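## Task

Unscrew the caps from tube 2 and tube 3. Place each cap flat and open side down in the cap nest that carries its tube's number. Press the blue CYCLE key once, since the aspirate step runs only one time. Leave both caps in their nests until the green lamp lights. Then screw each cap back onto the tube it came from until it will not turn further. Make sure the caps on tubes 1 and 4 are tight, tightening any loose one until it stops, but never remove those two caps. Nothing may count on the robot holding it in place at the end. Release everything and back the gripper away; resting on READY or its housing still counts as away. Finish by releasing and pressing the green READY key until it goes down. Do not press READY if any step was left undone or done wrongly.

## Robot and tools

ROBOT. One six-joint arm with a two-finger parallel gripper. The fingers extend along the gripper's +z axis and close along its y axis. The reported hand point (end_effector_position) sits midway between the finger pads when closed, roughly 2 cm short of the fingertips; closing pushes the tips about 10 mm further along +z. Joint ranges (rad): waist -6.283..6.283, shoulder -2.059..2.094, elbow -3.927..0.192, forearm roll -6.283..6.283, wrist pitch -1.693..3.142, wrist roll -6.283..6.283. The elbow never fully straightens.

SCENE FRAME. Origin on the table top under the arm's base, +z up, +y to the left when facing along +x. The base may be slightly tilted. Reported hand position gets less accurate at long reach.

STATIONS. The decapping station holds tubes 1-4 left to right as seen from the base. The cap tray has nests 1-4 in the same order, an amber lamp (aspirate running) and a green lamp (aspirate finished). One housing carries the blue CYCLE key and the green READY key; push a key until it switches.

execute_actions(actions). actions is a list of actions run in sequence; an empty list just returns state and images. Each action is a table of 0 to 15 rows, one row per control step of 1/30 s; if shorter than 15, its last row repeats for the remaining steps. A row is 7 numbers, each in [-1, 1]: dx, dy, dz, rx, ry, rz, opening. The first six are an offset, expressed in the gripper's own axes, from the hand pose measured when that action began (for a call's first action, the last pose reported in this scene). Every row is relative to that same start, not cumulative. Scale: 1.0 = 0.6 m for dx/dy/dz and 180 degrees for rx/ry/rz, which together form one rotation vector. opening is absolute, not an offset: +1 is fully open (0.084 m), -1 is closed.

move(target, speed, blocking). target is one 7-number row laid out like a row above: an offset in gripper axes from the pose in the latest result that shows one, plus an absolute opening sent when the move starts. The gripper travels a straight path, turning the short way. speed is the path's top speed in m/s, 0.002 to 0.5 (default 0.25); rotation is capped at twice that in rad/s. Paths last 0.5-10 s and are cut off at 10 s. The path ignores obstacles, the hand can lag, stray or exceed speed (especially with the arm nearly straight). Faster contact hits harder, and aiming further beyond a contact pushes harder. With blocking=false you get a result after 0.5 s while the arm keeps going; you must then call wait or stop before any new move or execute_actions. The result adds a move: line giving the ending (done = at rest near target; off_target, moving, held = a check blocked the final step, fault), active limits (paced = command was clipped; held = some steps were blocked and the arm may then surge faster than speed), and distance to target.

wait(seconds): 0 to 10; the arm keeps its last command, a running move continues and the wait ends early if it finishes. stop(): brakes a running move (needs room, more when fast); fingers keep moving. zoom_image(camera, region): camera is cam_head_left, cam_head_right or cam_wrist; region is [x0, y0, x1, y1] in pixels, top-left origin, at most 504x504. finished_scene(scene): ends the current scene (give its number) irreversibly once the last command has been held; replying with no tool call ends all remaining work.

CONTROL BEHAVIOUR. Each step the command is clipped to within 70 mm and 16 degrees of the measured pose; position wins over orientation when both can't be met. After an action the arm goes at most to the last clipped pose, so large offsets need follow-up actions. The Hand target line shows where the controller is currently driving. Against something rigid, force keeps rising (to a limit) while the hand is short of target; zero offsets don't release it, only moving away does. Against something yielding, the hand continues. The robot holds its last command while you are thinking.

RESULTS. The state line gives hand position (m) and orientation as quaternion wxyz, plus linear (m/s) and angular (rad/s) velocities in the scene frame. grip_measured is the finger opening on the same -1..1 scale. A 'pose unreachable' line means the clearance check (which treats the base mount as arm) altered or blocked the command. Joint torques follow the Joint positions order (no gripper); they include gravity, offsets and noise. Camera calibration (K, distortion, T_world_to_cam, 504x504 images) is given; fixed cameras may be off by a couple of degrees and several mm, and results list any changes.

GRIPPING. To hold, keep commanding an opening clearly below grip_measured; lower means firmer, up to about 24 N per pad for parts up to ~6 cm. Fast closing can over-squeeze. Re-sending grip_measured keeps light pressure.

LIMITS AND HAZARDS. Load limits (N m): waist 46.5, shoulder 46.5, elbow 27.9, forearm roll 27.9, wrist pitch 18.6, wrist roll 18.6, including held weight. Reaching one causes a torque fault: the arm backs off, freezes for 10 s and drops the rest of the call. Sustained holding heats motors: a MOTOR HOT warning from 65 °C, and at 80 °C the brakes lock until cooled (OVER-TEMPERATURE FAULT). Avoid dropping caps, slamming into tubes or keys, very hard pushes, and anything leaving the table, which ends the scene. Loose items may occasionally get nudged by an outside push, so recheck caps in nests before moving on.

Each tool is called as name(argument=value, ...), one argument or row to a line, values as JSON.

## Session

execute_actions(
  actions=[],
)

Scene clock: 0.00 s.
end_effector_position=(+0.1113, +0.7943, +0.3181) grip_measured=+1.00 end_effector_quat_wxyz=(-0.330, +0.145, +0.881, +0.306) end_effector_velocity=(-0.000, +0.000, +0.000) end_effector_angular_velocity=(+0.000, -0.000, -0.001)
Joint positions: [ 1.51   0.74  -1.815  0.793  0.444 -2.131  0.084]
Joint velocities: [ 0.     0.    -0.    -0.    -0.001  0.     0.   ]
Joint torques (N m, as the arm reports them, + toward a larger angle): no reading
Motor temperatures (°C, as the motors report them): [35 35 36 32 36 32]
Hand target: +0.111, +0.794, +0.318; -0.330, +0.145, +0.881, +0.306
camera_calibration (this result's frames):
cam_wrist: T_world_to_cam=[[0.443088, 0.764746, 0.4678, -0.777026], [0.747924, -0.0276524, -0.663209, 0.220661], [-0.49425, 0.643739, -0.584224, -0.142933], [0, 0, 0, 1]] pos_world=[0.108609, 0.692341, 0.426332]

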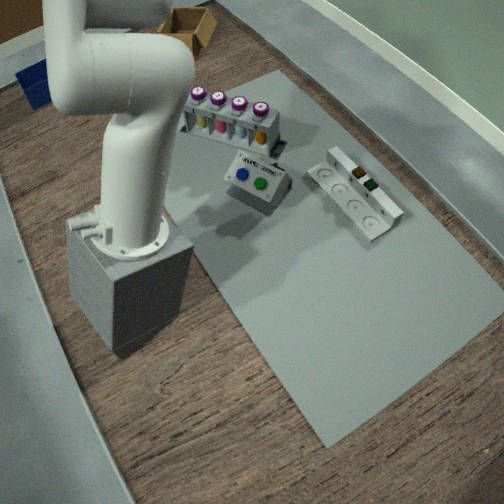

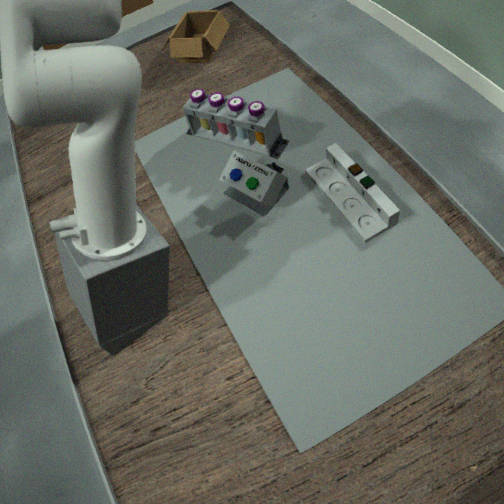

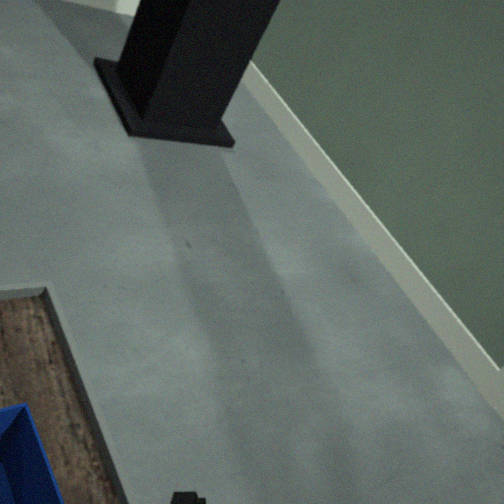

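move(
  target=[-0.422,-0.569,-0.705,0.164,-0.249,0,-0.05],
  speed=0.3,
)

Scene clock: 10.00 s.
end_effector_position=(+0.3525, +0.2502, +0.2504) grip_measured=-0.06 end_effector_quat_wxyz=(+0.002, +0.161, +0.987, -0.000) end_effector_velocity=(+0.000, -0.002, -0.000) end_effector_angular_velocity=(-0.002, -0.000, -0.001)
Joint positions: [ 0.79  -0.483 -0.456 -0.369  0.635 -1.801  0.041]
Joint velocities: [-0.003 -0.002  0.002 -0.001  0.001 -0.001 -0.   ]
Joint torques (N m, as the arm reports them, + toward a larger angle): [  2.67 -14.05 -13.54  -0.15  -1.47   0.09]
Motor temperatures (°C, as the motors report them): [35 35 36 32 36 32]
Hand target: +0.353, +0.250, +0.250; +0.002, +0.161, +0.987, -0.000
Off the commanded pose: 0.002 m, 0 deg.
move: done
camera_calibration (this result's frames):
cam_wrist: T_world_to_cam=[[0.292192, 0.956283, 0.0121253, -0.316786], [0.95636, -0.29217, -0.00351816, -0.192156], [0.000178299, 0.0126241, -0.99992, 0.374686], [0, 0, 0, 1]] pos_world=[0.276265, 0.242064, 0.377821]

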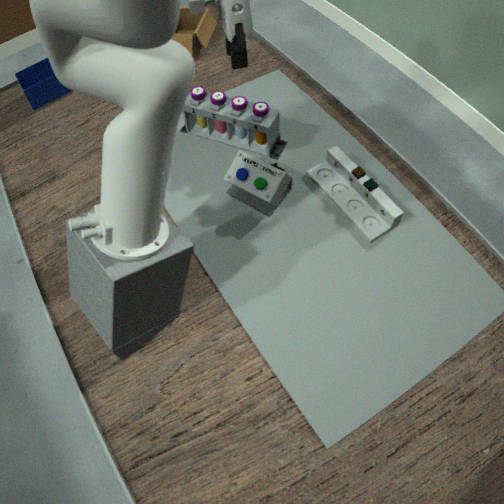

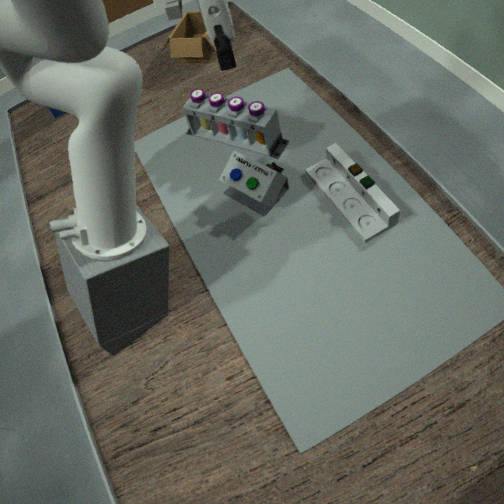

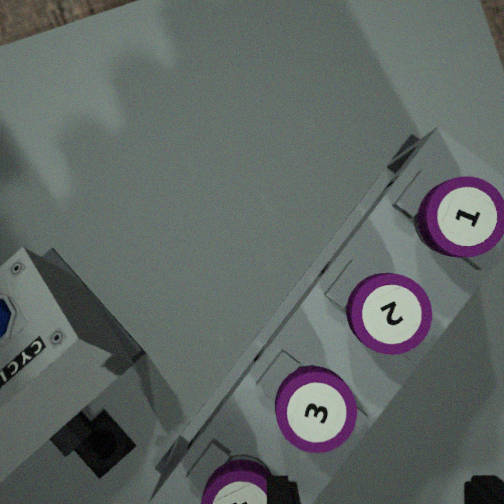

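move(
  target=[0.0063,-0.007,0.079,0,0,0,-0.05],
)

move(
  target=[0,0,0,0,0,0.95,-0.05],
  speed=0.5,
)

move(
  target=[0,0,0,0,0,0.95,-0.05],
  speed=0.5,
)

move(
  target=[0,0,0,0,0,0.6,-0.05],
  speed=0.5,
)

Scene clock: 14.30 s.
end_effector_position=(+0.3482, +0.2474, +0.2033) grip_measured=-0.06 end_effector_quat_wxyz=(+0.003, +0.161, +0.987, +0.000) end_effector_velocity=(-0.002, -0.001, -0.001) end_effector_angular_velocity=(-0.004, +0.003, -0.000)
Joint positions: [ 0.735 -0.339 -0.427 -0.46   0.459 -1.738  0.041]
Joint velocities: [-0.     0.001  0.003 -0.002  0.     0.002  0.   ]
Joint torques (N m, as the arm reports them, + toward a larger angle): [  2.88 -15.35 -11.26  -0.2   -1.47   0.14]
Motor temperatures (°C, as the motors report them): [35 35 37 32 36 32]
Hand target: +0.348, +0.247, +0.203; +0.003, +0.161, +0.987, -0.000
Off the commanded pose: 0.001 m, 0 deg.
move: done
camera_calibration (this result's frames):
cam_wrist: T_world_to_cam=[[0.292518, 0.956176, 0.0126964, -0.312426], [0.956259, -0.292509, -0.00261002, -0.189112], [0.00121815, 0.0129045, -0.999916, 0.327174], [0, 0, 0, 1]] pos_world=[0.271831, 0.239196, 0.330619]

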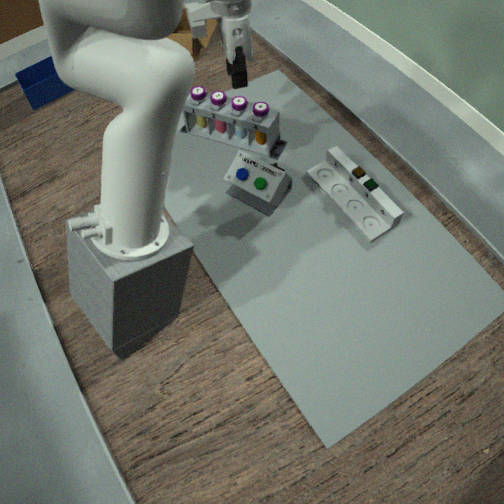

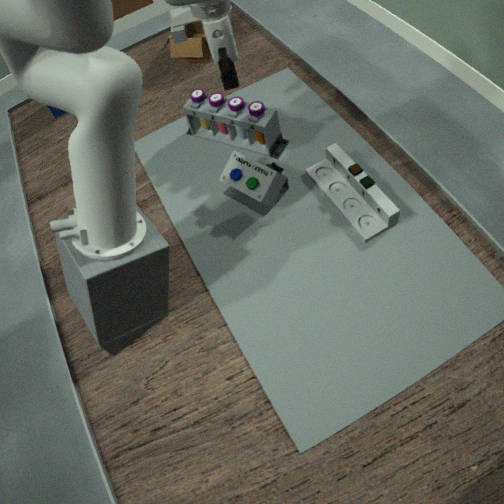

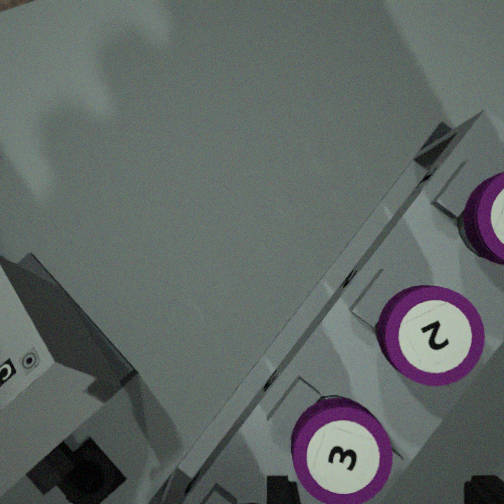

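Scene clock: 17.80 s.
end_effector_position=(+0.3482, +0.2474, +0.2033) grip_measured=-0.06 end_effector_quat_wxyz=(+0.000, +0.997, -0.083, +0.003) end_effector_velocity=(+0.001, +0.000, +0.000) end_effector_angular_velocity=(-0.001, -0.003, -0.005)
Joint positions: [ 0.735 -0.339 -0.427 -0.459  0.459  1.245  0.041]
Joint velocities: [ 0.    -0.001 -0.    -0.006  0.     0.01  -0.   ]
Joint torques (N m, as the arm reports them, + toward a larger angle): [  3.09 -15.11 -11.45  -0.29  -1.55   0.1 ]
Motor temperatures (°C, as the motors report them): [35 35 37 32 36 32]
Hand target: +0.348, +0.247, +0.203; +0.000, +0.997, -0.083, +0.003
Off the commanded pose: 0.000 m, 0 deg.
move: done
camera_calibration (this result's frames):
cam_wrist: T_world_to_cam=[[-0.139032, -0.990218, 0.0117235, 0.319505], [-0.990215, 0.138869, -0.0137684, 0.384195], [0.0120057, -0.0135231, -0.999836, 0.329941], [0, 0, 0, 1]] pos_world=[0.420896, 0.267489, 0.331431]

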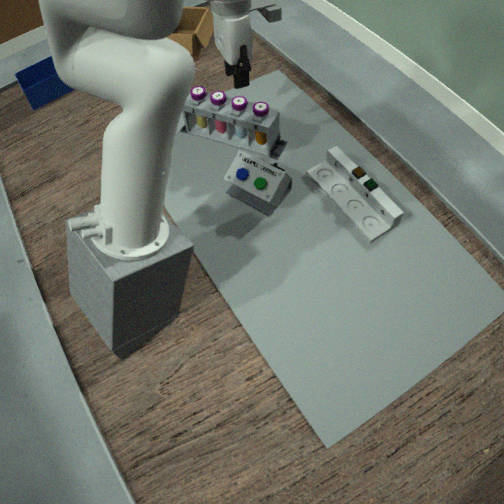

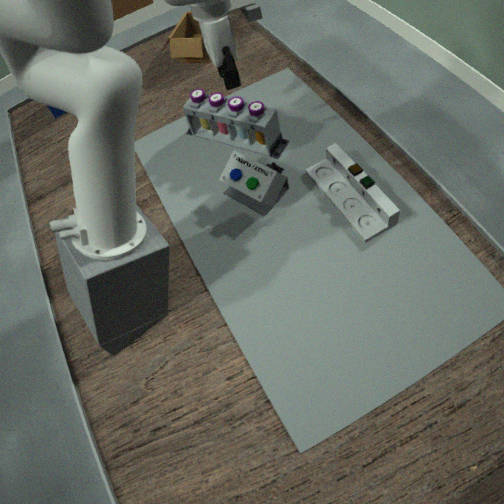

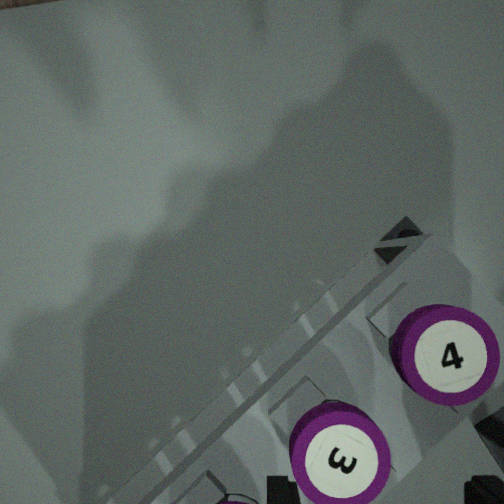

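Scene clock: 21.30 s.
end_effector_position=(+0.3482, +0.2474, +0.2033) grip_measured=-0.06 end_effector_quat_wxyz=(+0.003, +0.004, +1.000, -0.000) end_effector_velocity=(+0.000, -0.000, -0.000) end_effector_angular_velocity=(-0.002, -0.002, -0.004)
Joint positions: [ 0.735 -0.339 -0.427 -0.459  0.459  4.229  0.041]
Joint velocities: [ 0.     0.001 -0.    -0.006  0.001  0.01  -0.   ]
Joint torques (N m, as the arm reports them, + toward a larger angle): [  2.63 -15.33 -11.32  -0.19  -1.44   0.08]
Motor temperatures (°C, as the motors report them): [35 35 37 32 36 32]
Hand target: +0.348, +0.247, +0.203; +0.003, +0.005, +1.000, -0.000
Off the commanded pose: 0.000 m, 0 deg.
move: done
camera_calibration (this result's frames):
cam_wrist: T_world_to_cam=[[-0.0181489, 0.999773, 0.0111376, -0.214729], [0.999831, 0.018182, -0.00288351, -0.281077], [-0.00308536, 0.0110834, -0.999934, 0.32913], [0, 0, 0, 1]] pos_world=[0.278148, 0.216143, 0.330689]

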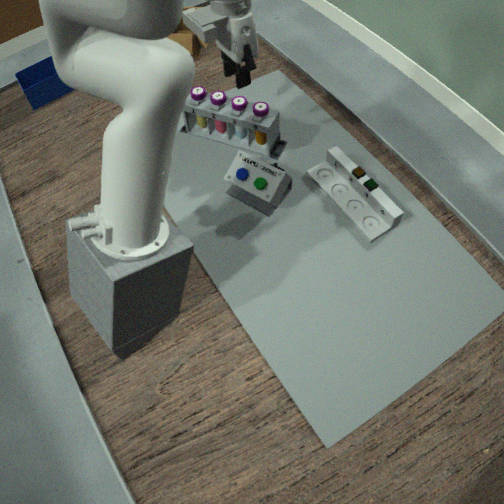

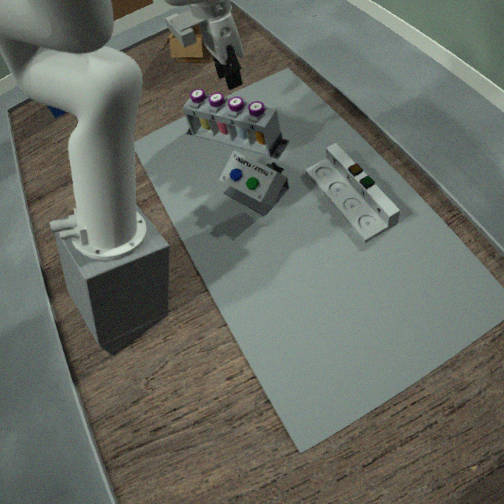

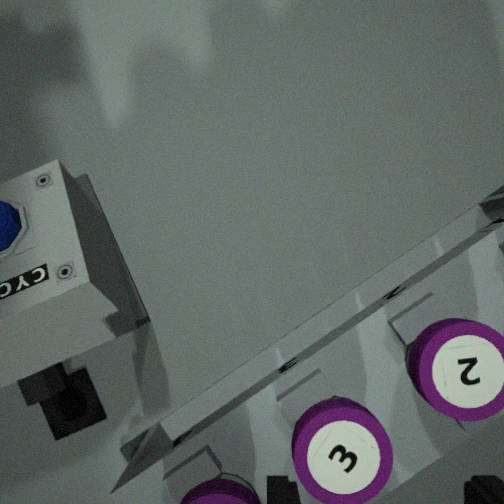

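Scene clock: 23.70 s.
end_effector_position=(+0.3482, +0.2474, +0.2033) grip_measured=-0.06 end_effector_quat_wxyz=(+0.002, +0.811, +0.584, +0.002) end_effector_velocity=(+0.000, -0.000, +0.000) end_effector_angular_velocity=(-0.002, -0.002, -0.004)
Joint positions: [ 0.735 -0.339 -0.427 -0.458  0.459  6.113  0.041]
Joint velocities: [ 0.001 -0.001 -0.    -0.006  0.002  0.01   0.   ]
Joint torques (N m, as the arm reports them, + toward a larger angle): [  2.93 -15.37 -11.45  -0.23  -1.51   0.1 ]
Motor temperatures (°C, as the motors report them): [35 35 37 32 36 32]
Hand target: +0.348, +0.247, +0.203; +0.002, +0.812, +0.584, +0.002
Off the commanded pose: 0.000 m, 0 deg.
move: done
camera_calibration (this result's frames):
cam_wrist: T_world_to_cam=[[0.956478, -0.291313, 0.0169365, -0.235881], [-0.291191, -0.95662, -0.0092971, 0.410883], [0.0189101, 0.00396072, -0.999813, 0.323208], [0, 0, 0, 1]] pos_world=[0.339148, 0.323064, 0.330963]

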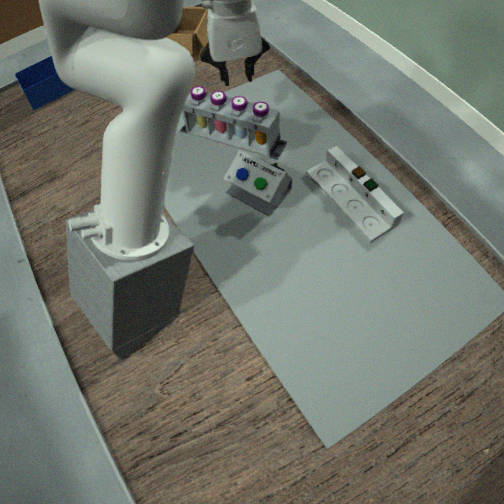

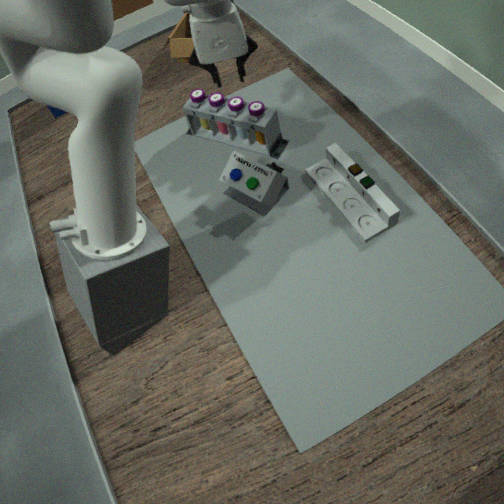

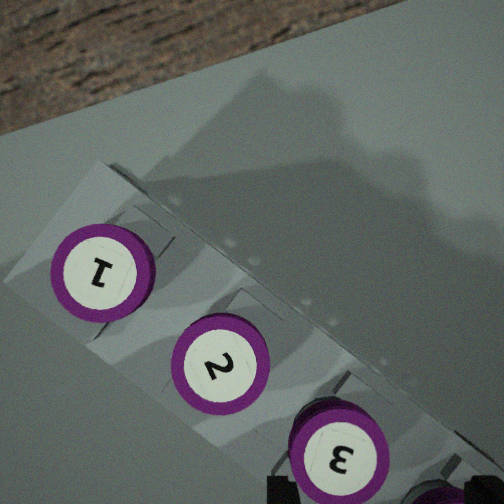

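move(
  target=[0,-0.0007,0.126,0,0,-0.2,-0.05],
  speed=0.15,
)

move(
  target=[0,0,0,0,0,0,-0.7],
)

move(
  target=[0,0,-0.002,0,0,-0.95,-0.7],
  speed=0.5,
)

move(
  target=[0,0,-0.002,0,0,-0.95,-0.7],
  speed=0.5,
)

move(
  target=[0,0,-0.002,0,0,-0.95,-0.7],
  speed=0.5,
)

move(
  target=[0,0,-0.002,0,0,-0.9,-0.7],
  speed=0.5,
)

move(
  target=[0,0,-0.012,0,0,0,-0.7],
  speed=0.01,
)

Scene clock: 32.93 s.
end_effector_position=(+0.3483, +0.2472, +0.1277) grip_measured=-0.06 end_effector_quat_wxyz=(+0.002, +0.591, +0.806, +0.001) end_effector_velocity=(+0.000, -0.000, -0.000) end_effector_angular_velocity=(+0.000, -0.001, +0.002)
Joint positions: [ 0.627 -0.033 -0.497 -0.784  0.227  5.737  0.041]
Joint velocities: [-0.001  0.    -0.    -0.004 -0.     0.002 -0.   ]
Joint torques (N m, as the arm reports them, + toward a larger angle): [  3.48 -18.43  -7.55  -0.17  -1.53   0.02]
Motor temperatures (°C, as the motors report them): [35 35 37 32 36 32]
Hand target: +0.348, +0.247, +0.128; +0.002, +0.591, +0.807, +0.001
Off the commanded pose: 0.000 m, 0 deg.
move: done
camera_calibration (this result's frames):
cam_wrist: T_world_to_cam=[[0.945146, 0.326216, 0.0168091, -0.383489], [0.326346, -0.945234, -0.00561177, 0.191664], [0.0140579, 0.0107895, -0.999843, 0.247644], [0, 0, 0, 1]] pos_world=[0.296423, 0.303596, 0.255127]

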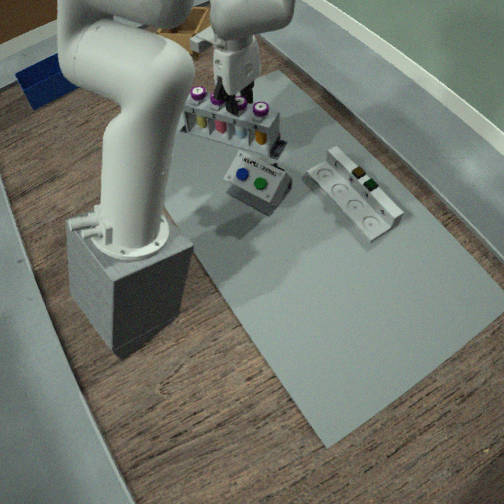

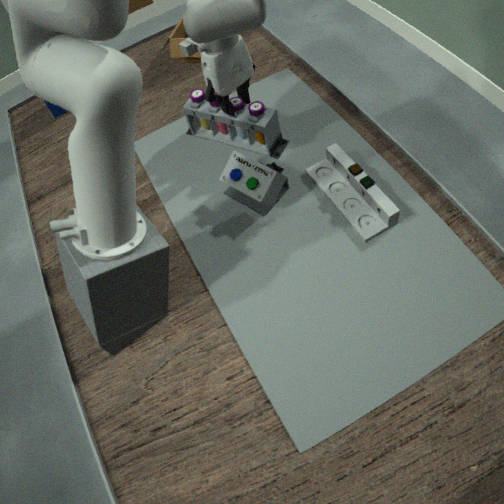

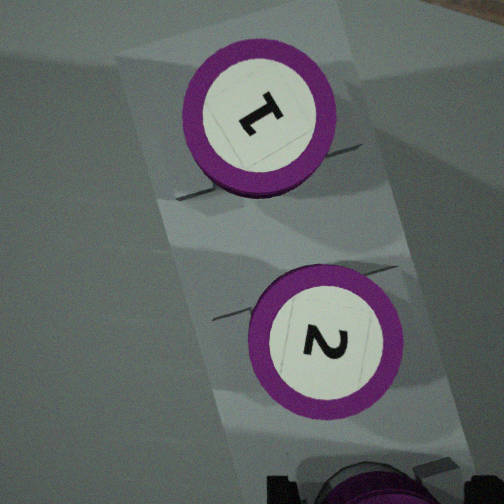

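Scene clock: 33.43 s.
end_effector_position=(+0.3481, +0.2473, +0.1279) grip_measured=-0.25 end_effector_quat_wxyz=(+0.002, +0.591, +0.807, +0.001) end_effector_velocity=(+0.000, -0.000, -0.000) end_effector_angular_velocity=(-0.000, -0.000, -0.001)
Joint positions: [ 0.627 -0.033 -0.496 -0.784  0.227  5.737  0.033]
Joint velocities: [-0.001  0.001 -0.001  0.     0.     0.     0.   ]
Joint torques (N m, as the arm reports them, + toward a larger angle): [  0.95 -13.42 -10.13  -0.16  -1.65   0.09]
Motor temperatures (°C, as the motors report them): [35 35 37 32 36 32]
Hand target: +0.348, +0.247, +0.128; +0.002, +0.591, +0.806, +0.001
Off the commanded pose: 0.000 m, 0 deg.
move: done
camera_calibration (this result's frames):
cam_wrist: T_world_to_cam=[[0.944995, 0.326645, 0.0169697, -0.383399], [0.326779, -0.945083, -0.00578007, 0.191634], [0.0141498, 0.0110075, -0.999839, 0.247737], [0, 0, 0, 1]] pos_world=[0.296182, 0.303618, 0.255311]

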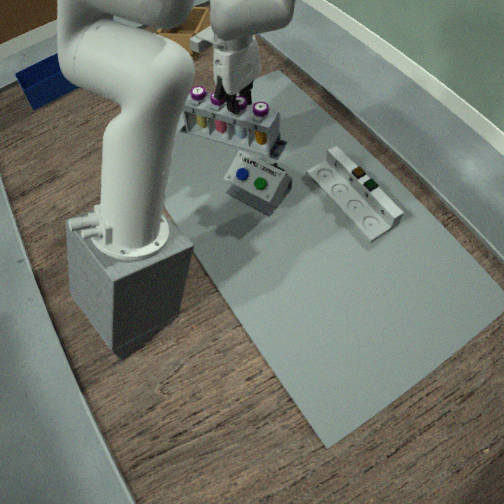

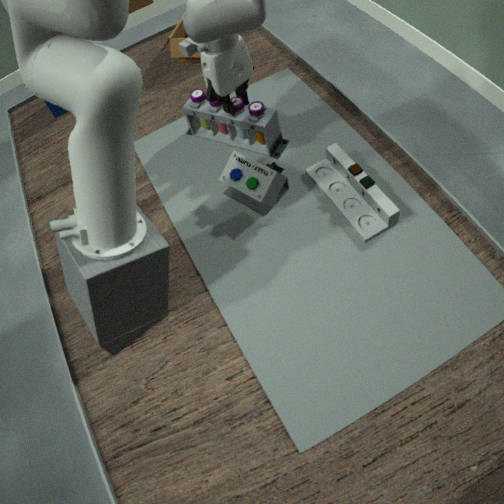

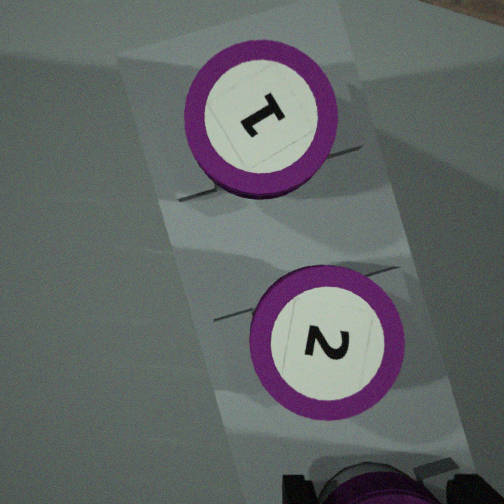

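Scene clock: 37.00 s.
end_effector_position=(+0.3482, +0.2472, +0.1290) grip_measured=-0.25 end_effector_quat_wxyz=(-0.002, +0.758, -0.653, +0.003) end_effector_velocity=(+0.000, +0.000, +0.000) end_effector_angular_velocity=(+0.001, +0.005, +0.004)
Joint positions: [ 0.629 -0.038 -0.494 -0.778  0.23   2.748  0.033]
Joint velocities: [ 0.001 -0.     0.     0.022  0.    -0.024 -0.   ]
Joint torques (N m, as the arm reports them, + toward a larger angle): [  0.06 -19.17 -10.62  -0.32  -1.05   0.07]
Motor temperatures (°C, as the motors report them): [35 35 37 32 36 32]
Hand target: +0.348, +0.247, +0.129; -0.002, +0.758, -0.653, +0.002
Off the commanded pose: 0.000 m, 0 deg.
move: done
camera_calibration (this result's frames):
cam_wrist: T_world_to_cam=[[-0.984691, -0.174205, 0.00608954, 0.413699], [-0.174261, 0.984646, -0.0102674, -0.110396], [-0.00420741, -0.0111714, -0.999929, 0.260714], [0, 0, 0, 1]] pos_world=[0.389225, 0.183682, 0.257043]

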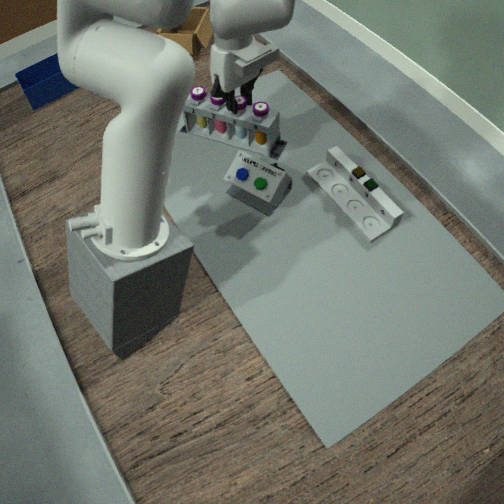

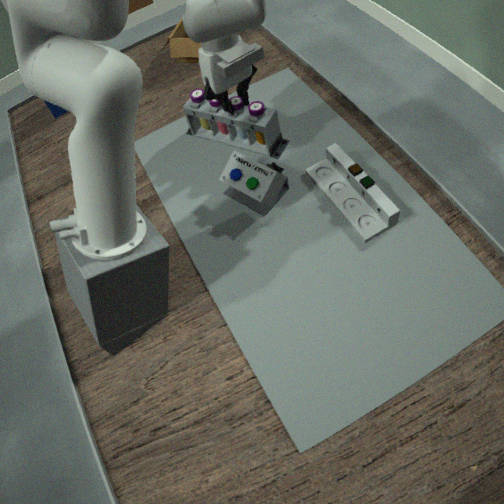

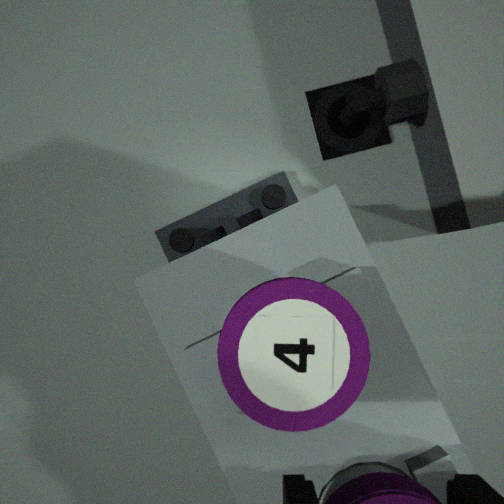

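Scene clock: 40.57 s.
end_effector_position=(+0.3484, +0.2470, +0.1301) grip_measured=-0.25 end_effector_quat_wxyz=(+0.003, +0.710, +0.704, +0.002) end_effector_velocity=(+0.000, +0.000, +0.000) end_effector_angular_velocity=(+0.001, +0.004, +0.004)
Joint positions: [ 0.63  -0.043 -0.493 -0.772  0.233 -0.241  0.033]
Joint velocities: [ 0.002 -0.001  0.     0.02   0.002 -0.023 -0.   ]
Joint torques (N m, as the arm reports them, + toward a larger angle): [ -0.94 -19.05 -10.45  -0.24  -0.68   0.17]
Motor temperatures (°C, as the motors report them): [35 35 37 32 36 32]
Hand target: +0.348, +0.247, +0.130; +0.002, +0.710, +0.704, +0.002
Off the commanded pose: 0.000 m, 0 deg.
move: done
camera_calibration (this result's frames):
cam_wrist: T_world_to_cam=[[0.999684, 0.0174211, 0.0181158, -0.32641], [0.0175437, -0.999824, -0.006629, 0.312686], [0.0179972, 0.00694473, -0.999814, 0.249575], [0, 0, 0, 1]] pos_world=[0.31633, 0.316584, 0.257514]

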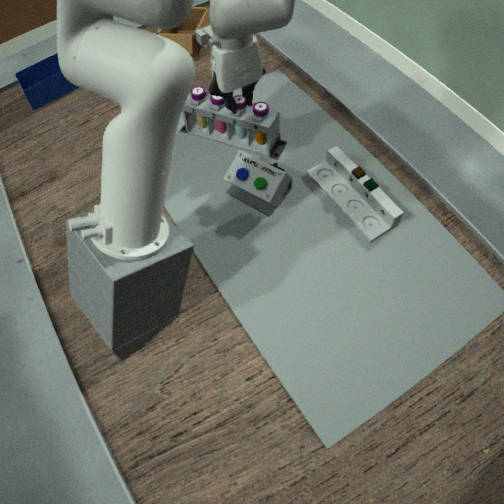

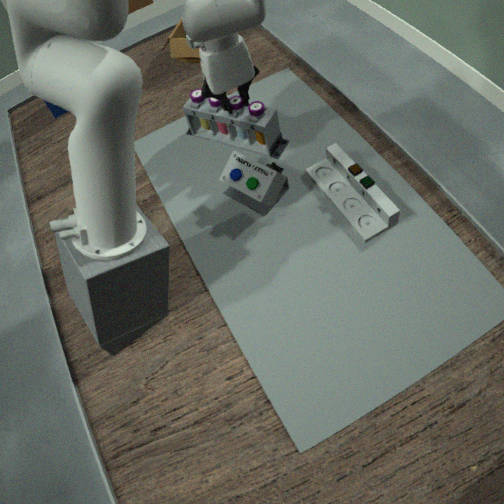

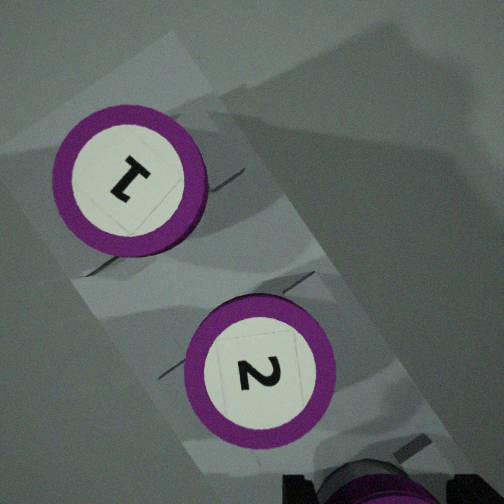

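Scene clock: 44.10 s.
end_effector_position=(+0.3485, +0.2469, +0.1312) grip_measured=-0.25 end_effector_quat_wxyz=(+0.002, -0.646, +0.764, -0.003) end_effector_velocity=(+0.000, +0.000, +0.001) end_effector_angular_velocity=(+0.001, +0.007, +0.005)
Joint positions: [ 0.631 -0.048 -0.491 -0.767  0.236 -3.229  0.033]
Joint velocities: [ 0.002 -0.002  0.     0.033  0.003 -0.035 -0.   ]
Joint torques (N m, as the arm reports them, + toward a larger angle): [  0.34 -20.07  -9.71  -0.21  -0.87  -0.03]
Motor temperatures (°C, as the motors report them): [35 35 37 32 36 32]
Hand target: +0.348, +0.247, +0.131; +0.002, -0.646, +0.763, -0.003
Off the commanded pose: 0.000 m, 0 deg.
move: done
camera_calibration (this result's frames):
cam_wrist: T_world_to_cam=[[-0.990161, 0.139852, 0.00472481, 0.338441], [0.139806, 0.990138, -0.00901796, -0.221076], [-0.00593939, -0.00826867, -0.999948, 0.262824], [0, 0, 0, 1]] pos_world=[0.36758, 0.173737, 0.259218]

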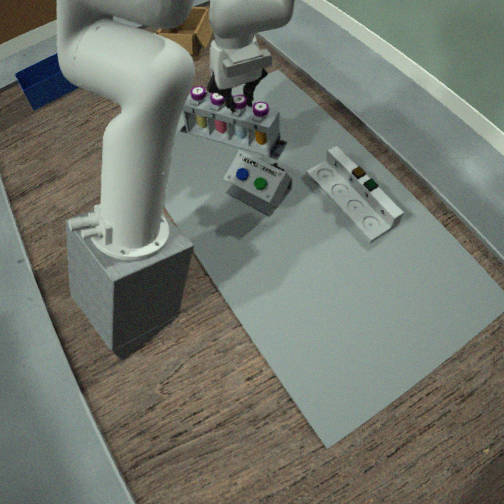

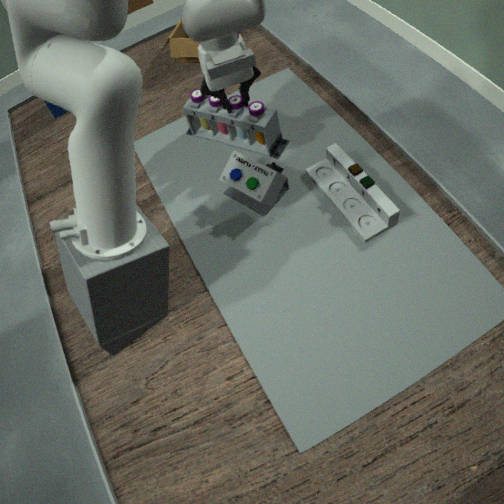

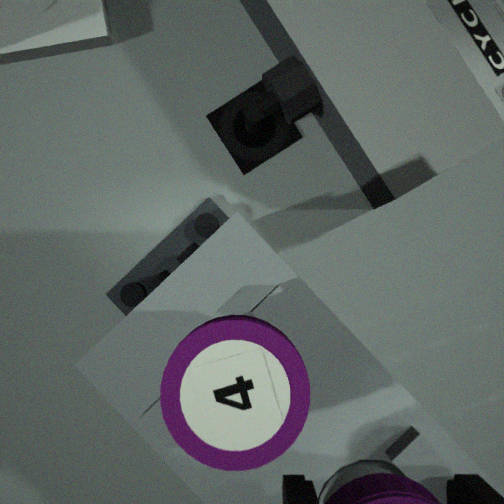

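Scene clock: 47.50 s.
end_effector_position=(+0.3487, +0.2469, +0.1324) grip_measured=-0.25 end_effector_quat_wxyz=(+0.003, +0.855, +0.518, +0.003) end_effector_velocity=(-0.000, -0.000, -0.000) end_effector_angular_velocity=(-0.000, +0.005, +0.004)
Joint positions: [ 0.633 -0.053 -0.489 -0.761  0.239 -6.06   0.033]
Joint velocities: [ 0.001 -0.     0.     0.019  0.002 -0.021  0.   ]
Joint torques (N m, as the arm reports them, + toward a larger angle): [  1.12 -19.99 -10.04  -0.15  -1.22   0.27]
Motor temperatures (°C, as the motors report them): [35 35 37 32 36 32]
Hand target: +0.348, +0.247, +0.132; +0.003, +0.855, +0.518, +0.003
Off the commanded pose: 0.000 m, 0 deg.
move: done
camera_calibration (this result's frames):
cam_wrist: T_world_to_cam=[[0.898093, -0.439379, 0.0193546, -0.178672], [-0.439269, -0.898302, -0.00982388, 0.447215], [0.0217027, 0.000320868, -0.999764, 0.252278], [0, 0, 0, 1]] pos_world=[0.351437, 0.323148, 0.26007]

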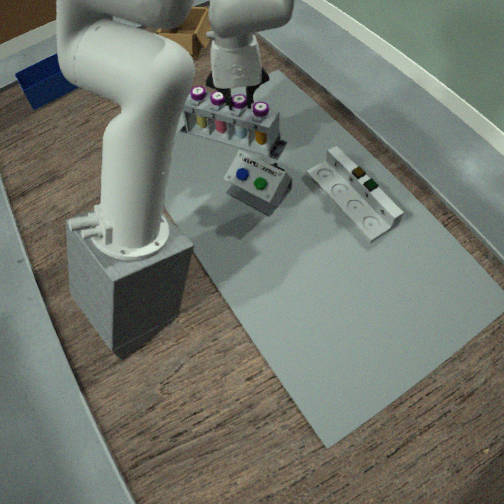

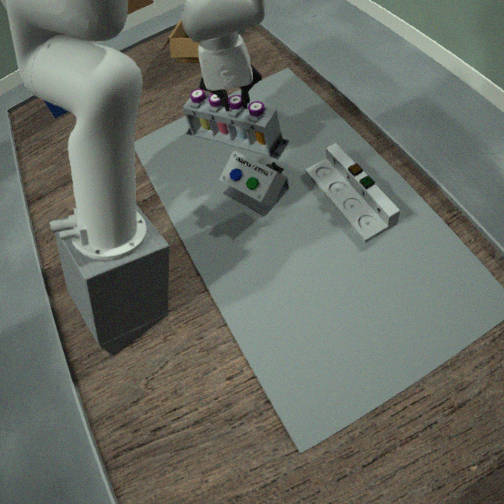

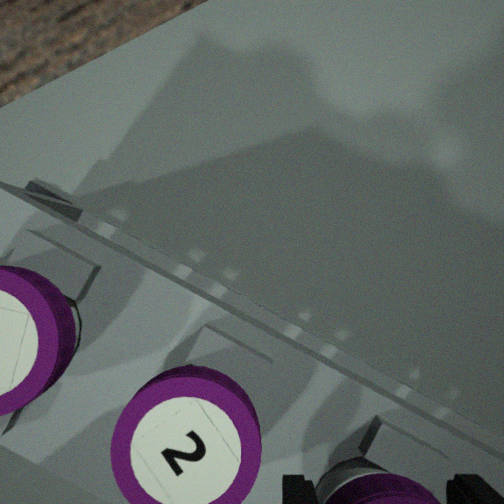

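Scene clock: 48.43 s.
end_effector_position=(+0.3492, +0.2470, +0.1398) grip_measured=-0.25 end_effector_quat_wxyz=(+0.003, +0.856, +0.518, +0.003) end_effector_velocity=(-0.004, -0.001, -0.002) end_effector_angular_velocity=(-0.003, +0.008, +0.004)
Joint positions: [ 0.644 -0.084 -0.478 -0.719  0.257 -6.095  0.033]
Joint velocities: [ 0.003  0.002  0.006  0.003  0.    -0.003 -0.   ]
Joint torques (N m, as the arm reports them, + toward a larger angle): [  3.41 -18.09  -8.37  -0.32  -1.57   0.08]
Motor temperatures (°C, as the motors report them): [35 35 37 32 36 32]
Hand target: +0.349, +0.247, +0.140; +0.003, +0.855, +0.518, +0.003
Off the commanded pose: 0.001 m, 0 deg.
move: done
camera_calibration (this result's frames):
cam_wrist: T_world_to_cam=[[0.897802, -0.439944, 0.0200375, -0.179089], [-0.439817, -0.898025, -0.0105838, 0.447848], [0.0226505, 0.000689311, -0.999743, 0.259251], [0, 0, 0, 1]] pos_world=[0.351886, 0.32321, 0.267513]

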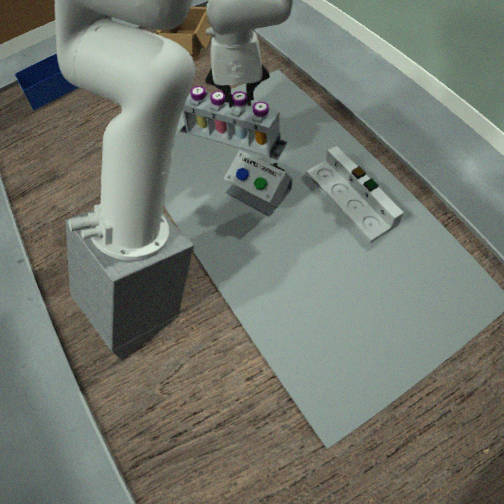

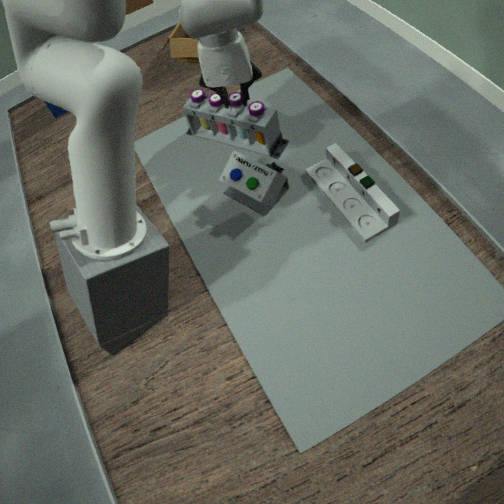

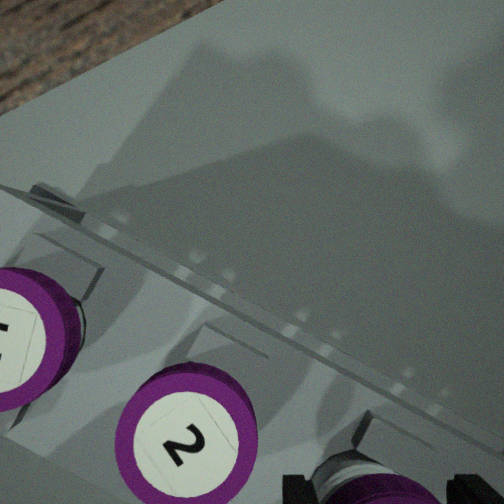

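move(
  target=[0,0,-0.12,0,0,0.5,-0.7],
  speed=0.3,
)

Scene clock: 61.03 s.
end_effector_position=(+0.3484, +0.2474, +0.2118) grip_measured=-0.25 end_effector_quat_wxyz=(-0.000, +0.971, -0.239, +0.004) end_effector_velocity=(-0.000, +0.000, +0.000) end_effector_angular_velocity=(-0.000, -0.001, -0.003)
Joint positions: [ 0.746 -0.37  -0.426 -0.444  0.489 -4.732  0.033]
Joint velocities: [ 0.002 -0.001 -0.    -0.003  0.001  0.007 -0.   ]
Joint torques (N m, as the arm reports them, + toward a larger angle): [  2.81 -15.22 -11.91  -0.3   -1.46   0.  ]
Motor temperatures (°C, as the motors report them): [35 35 37 32 36 32]
Hand target: +0.348, +0.247, +0.212; -0.001, +0.971, -0.239, +0.004
Off the commanded pose: 0.000 m, 0 deg.
move: done
camera_calibration (this result's frames):
cam_wrist: T_world_to_cam=[[-0.439516, -0.898186, 0.0093072, 0.401878], [-0.898178, 0.439349, -0.015786, 0.278568], [0.0100896, -0.0152977, -0.999832, 0.339587], [0, 0, 0, 1]] pos_world=[0.423409, 0.243768, 0.340187]

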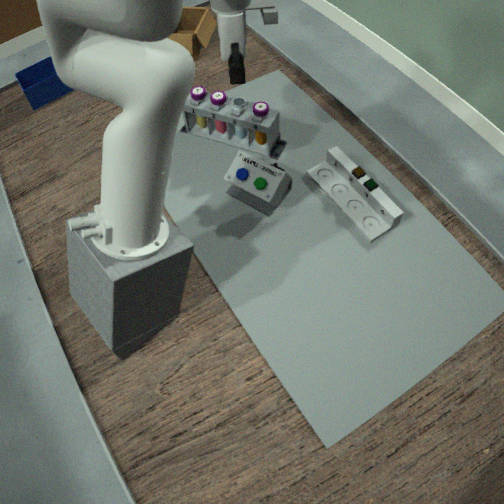

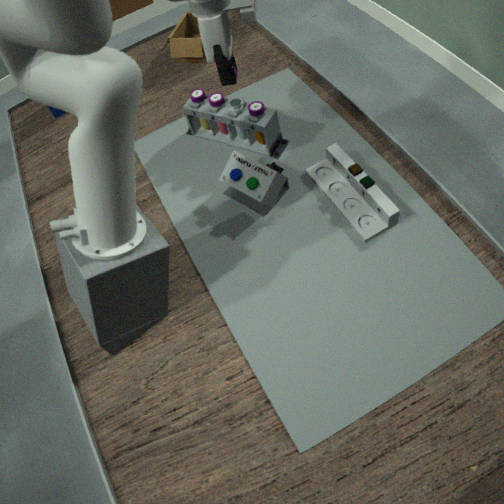

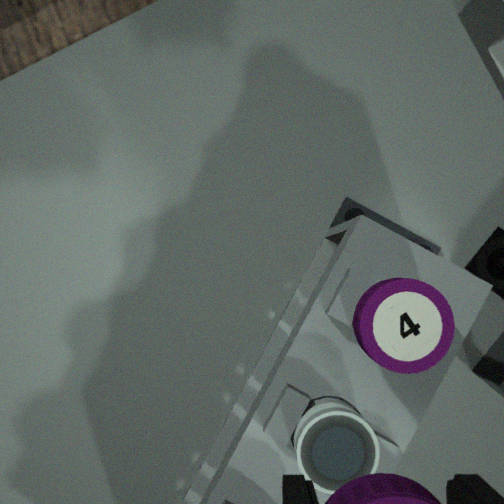

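move(
  target=[0.276,0.414,0.08,0,0,-0.165,-0.7],
  speed=0.3,
)

Scene clock: 65.80 s.
end_effector_position=(+0.3815, -0.0504, +0.1657) grip_measured=-0.25 end_effector_quat_wxyz=(+0.074, +0.997, +0.003, +0.007) end_effector_velocity=(-0.000, -0.001, -0.000) end_effector_angular_velocity=(-0.001, +0.002, -0.001)
Joint positions: [-0.116 -0.347 -0.221 -0.135  0.161 -6.285  0.033]
Joint velocities: [-0.003  0.002 -0.002  0.     0.002 -0.003 -0.   ]
Joint torques (N m, as the arm reports them, + toward a larger angle): [ -1.17 -13.12  -8.58  -0.11  -1.59   0.09]
Motor temperatures (°C, as the motors report them): [35 35 37 32 36 32]
Hand target: +0.381, -0.051, +0.166; +0.074, +0.997, +0.003, +0.007
Off the commanded pose: 0.002 m, 9 deg.
joint sent to its limit — the command would take joint 6 (wrist roll) past its lower limit, so that joint was sent only as far as its limit.
move: off_target
camera_calibration (this result's frames):
cam_wrist: T_world_to_cam=[[0.0317443, -0.986761, 0.159045, -0.0596433], [-0.999225, -0.0350377, -0.0179453, 0.453358], [0.0232803, -0.158352, -0.987108, 0.274185], [0, 0, 0, 1]] pos_world=[0.448517, 0.000448795, 0.288272]

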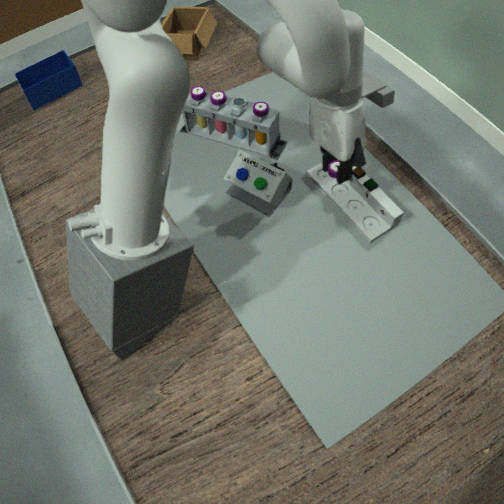

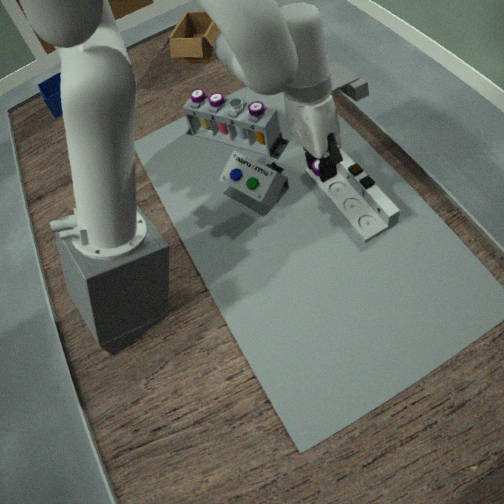

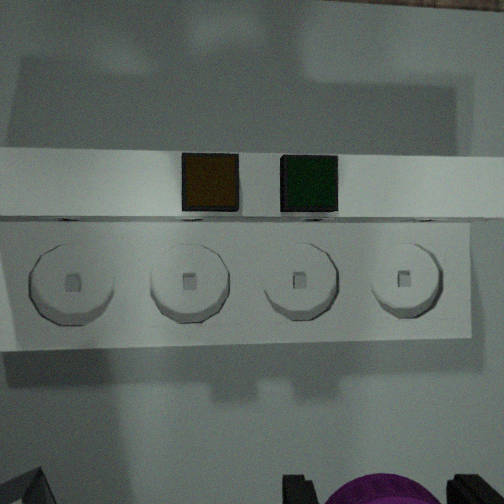

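move(
  target=[0.1,0.025,0.05,0,0,0.97,-0.7],
  speed=0.5,
)

Scene clock: 74.07 s.
end_effector_position=(+0.4419, -0.0693, +0.1388) grip_measured=-0.25 end_effector_quat_wxyz=(+0.004, -0.050, +0.996, -0.074) end_effector_velocity=(+0.000, +0.000, -0.000) end_effector_angular_velocity=(-0.010, -0.000, -0.004)
Joint positions: [-0.132 -0.091 -0.454 -0.107  0.136 -3.281  0.033]
Joint velocities: [-0.005  0.001 -0.002 -0.059  0.     0.059  0.   ]
Joint torques (N m, as the arm reports them, + toward a larger angle): [ -1.87 -18.25  -8.06   0.09  -1.42   0.2 ]
Motor temperatures (°C, as the motors report them): [35 35 37 32 36 32]
Hand target: +0.442, -0.069, +0.139; +0.004, -0.050, +0.996, -0.074
Off the commanded pose: 0.000 m, 0 deg.
move: done
camera_calibration (this result's frames):
cam_wrist: T_world_to_cam=[[-0.12626, 0.982718, -0.135364, 0.171185], [0.991984, 0.125783, -0.0121055, -0.35698], [0.00513027, -0.135807, -0.990722, 0.253379], [0, 0, 0, 1]] pos_world=[0.374433, -0.0889142, 0.269879]

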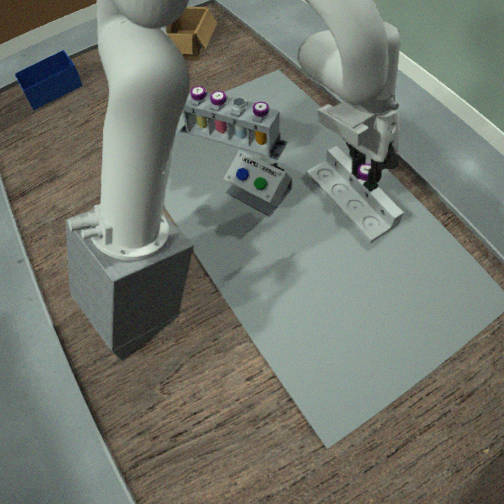

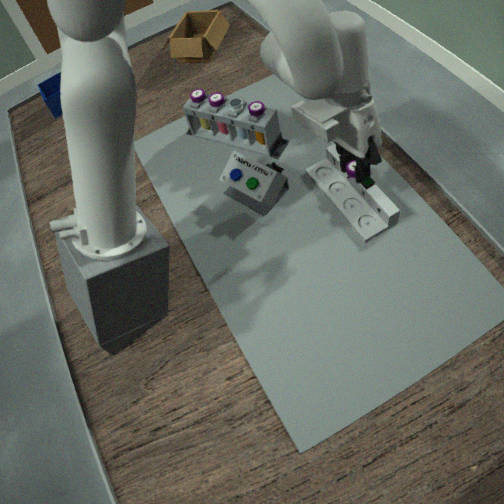

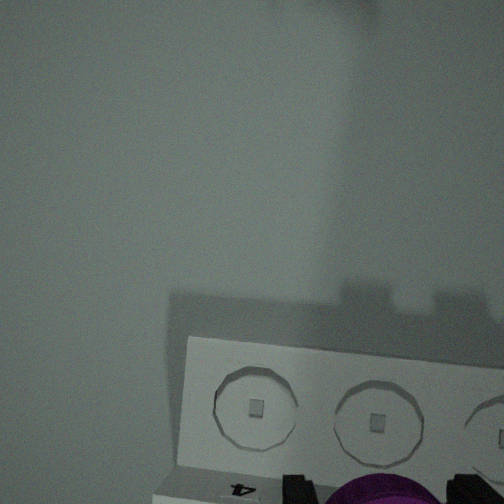

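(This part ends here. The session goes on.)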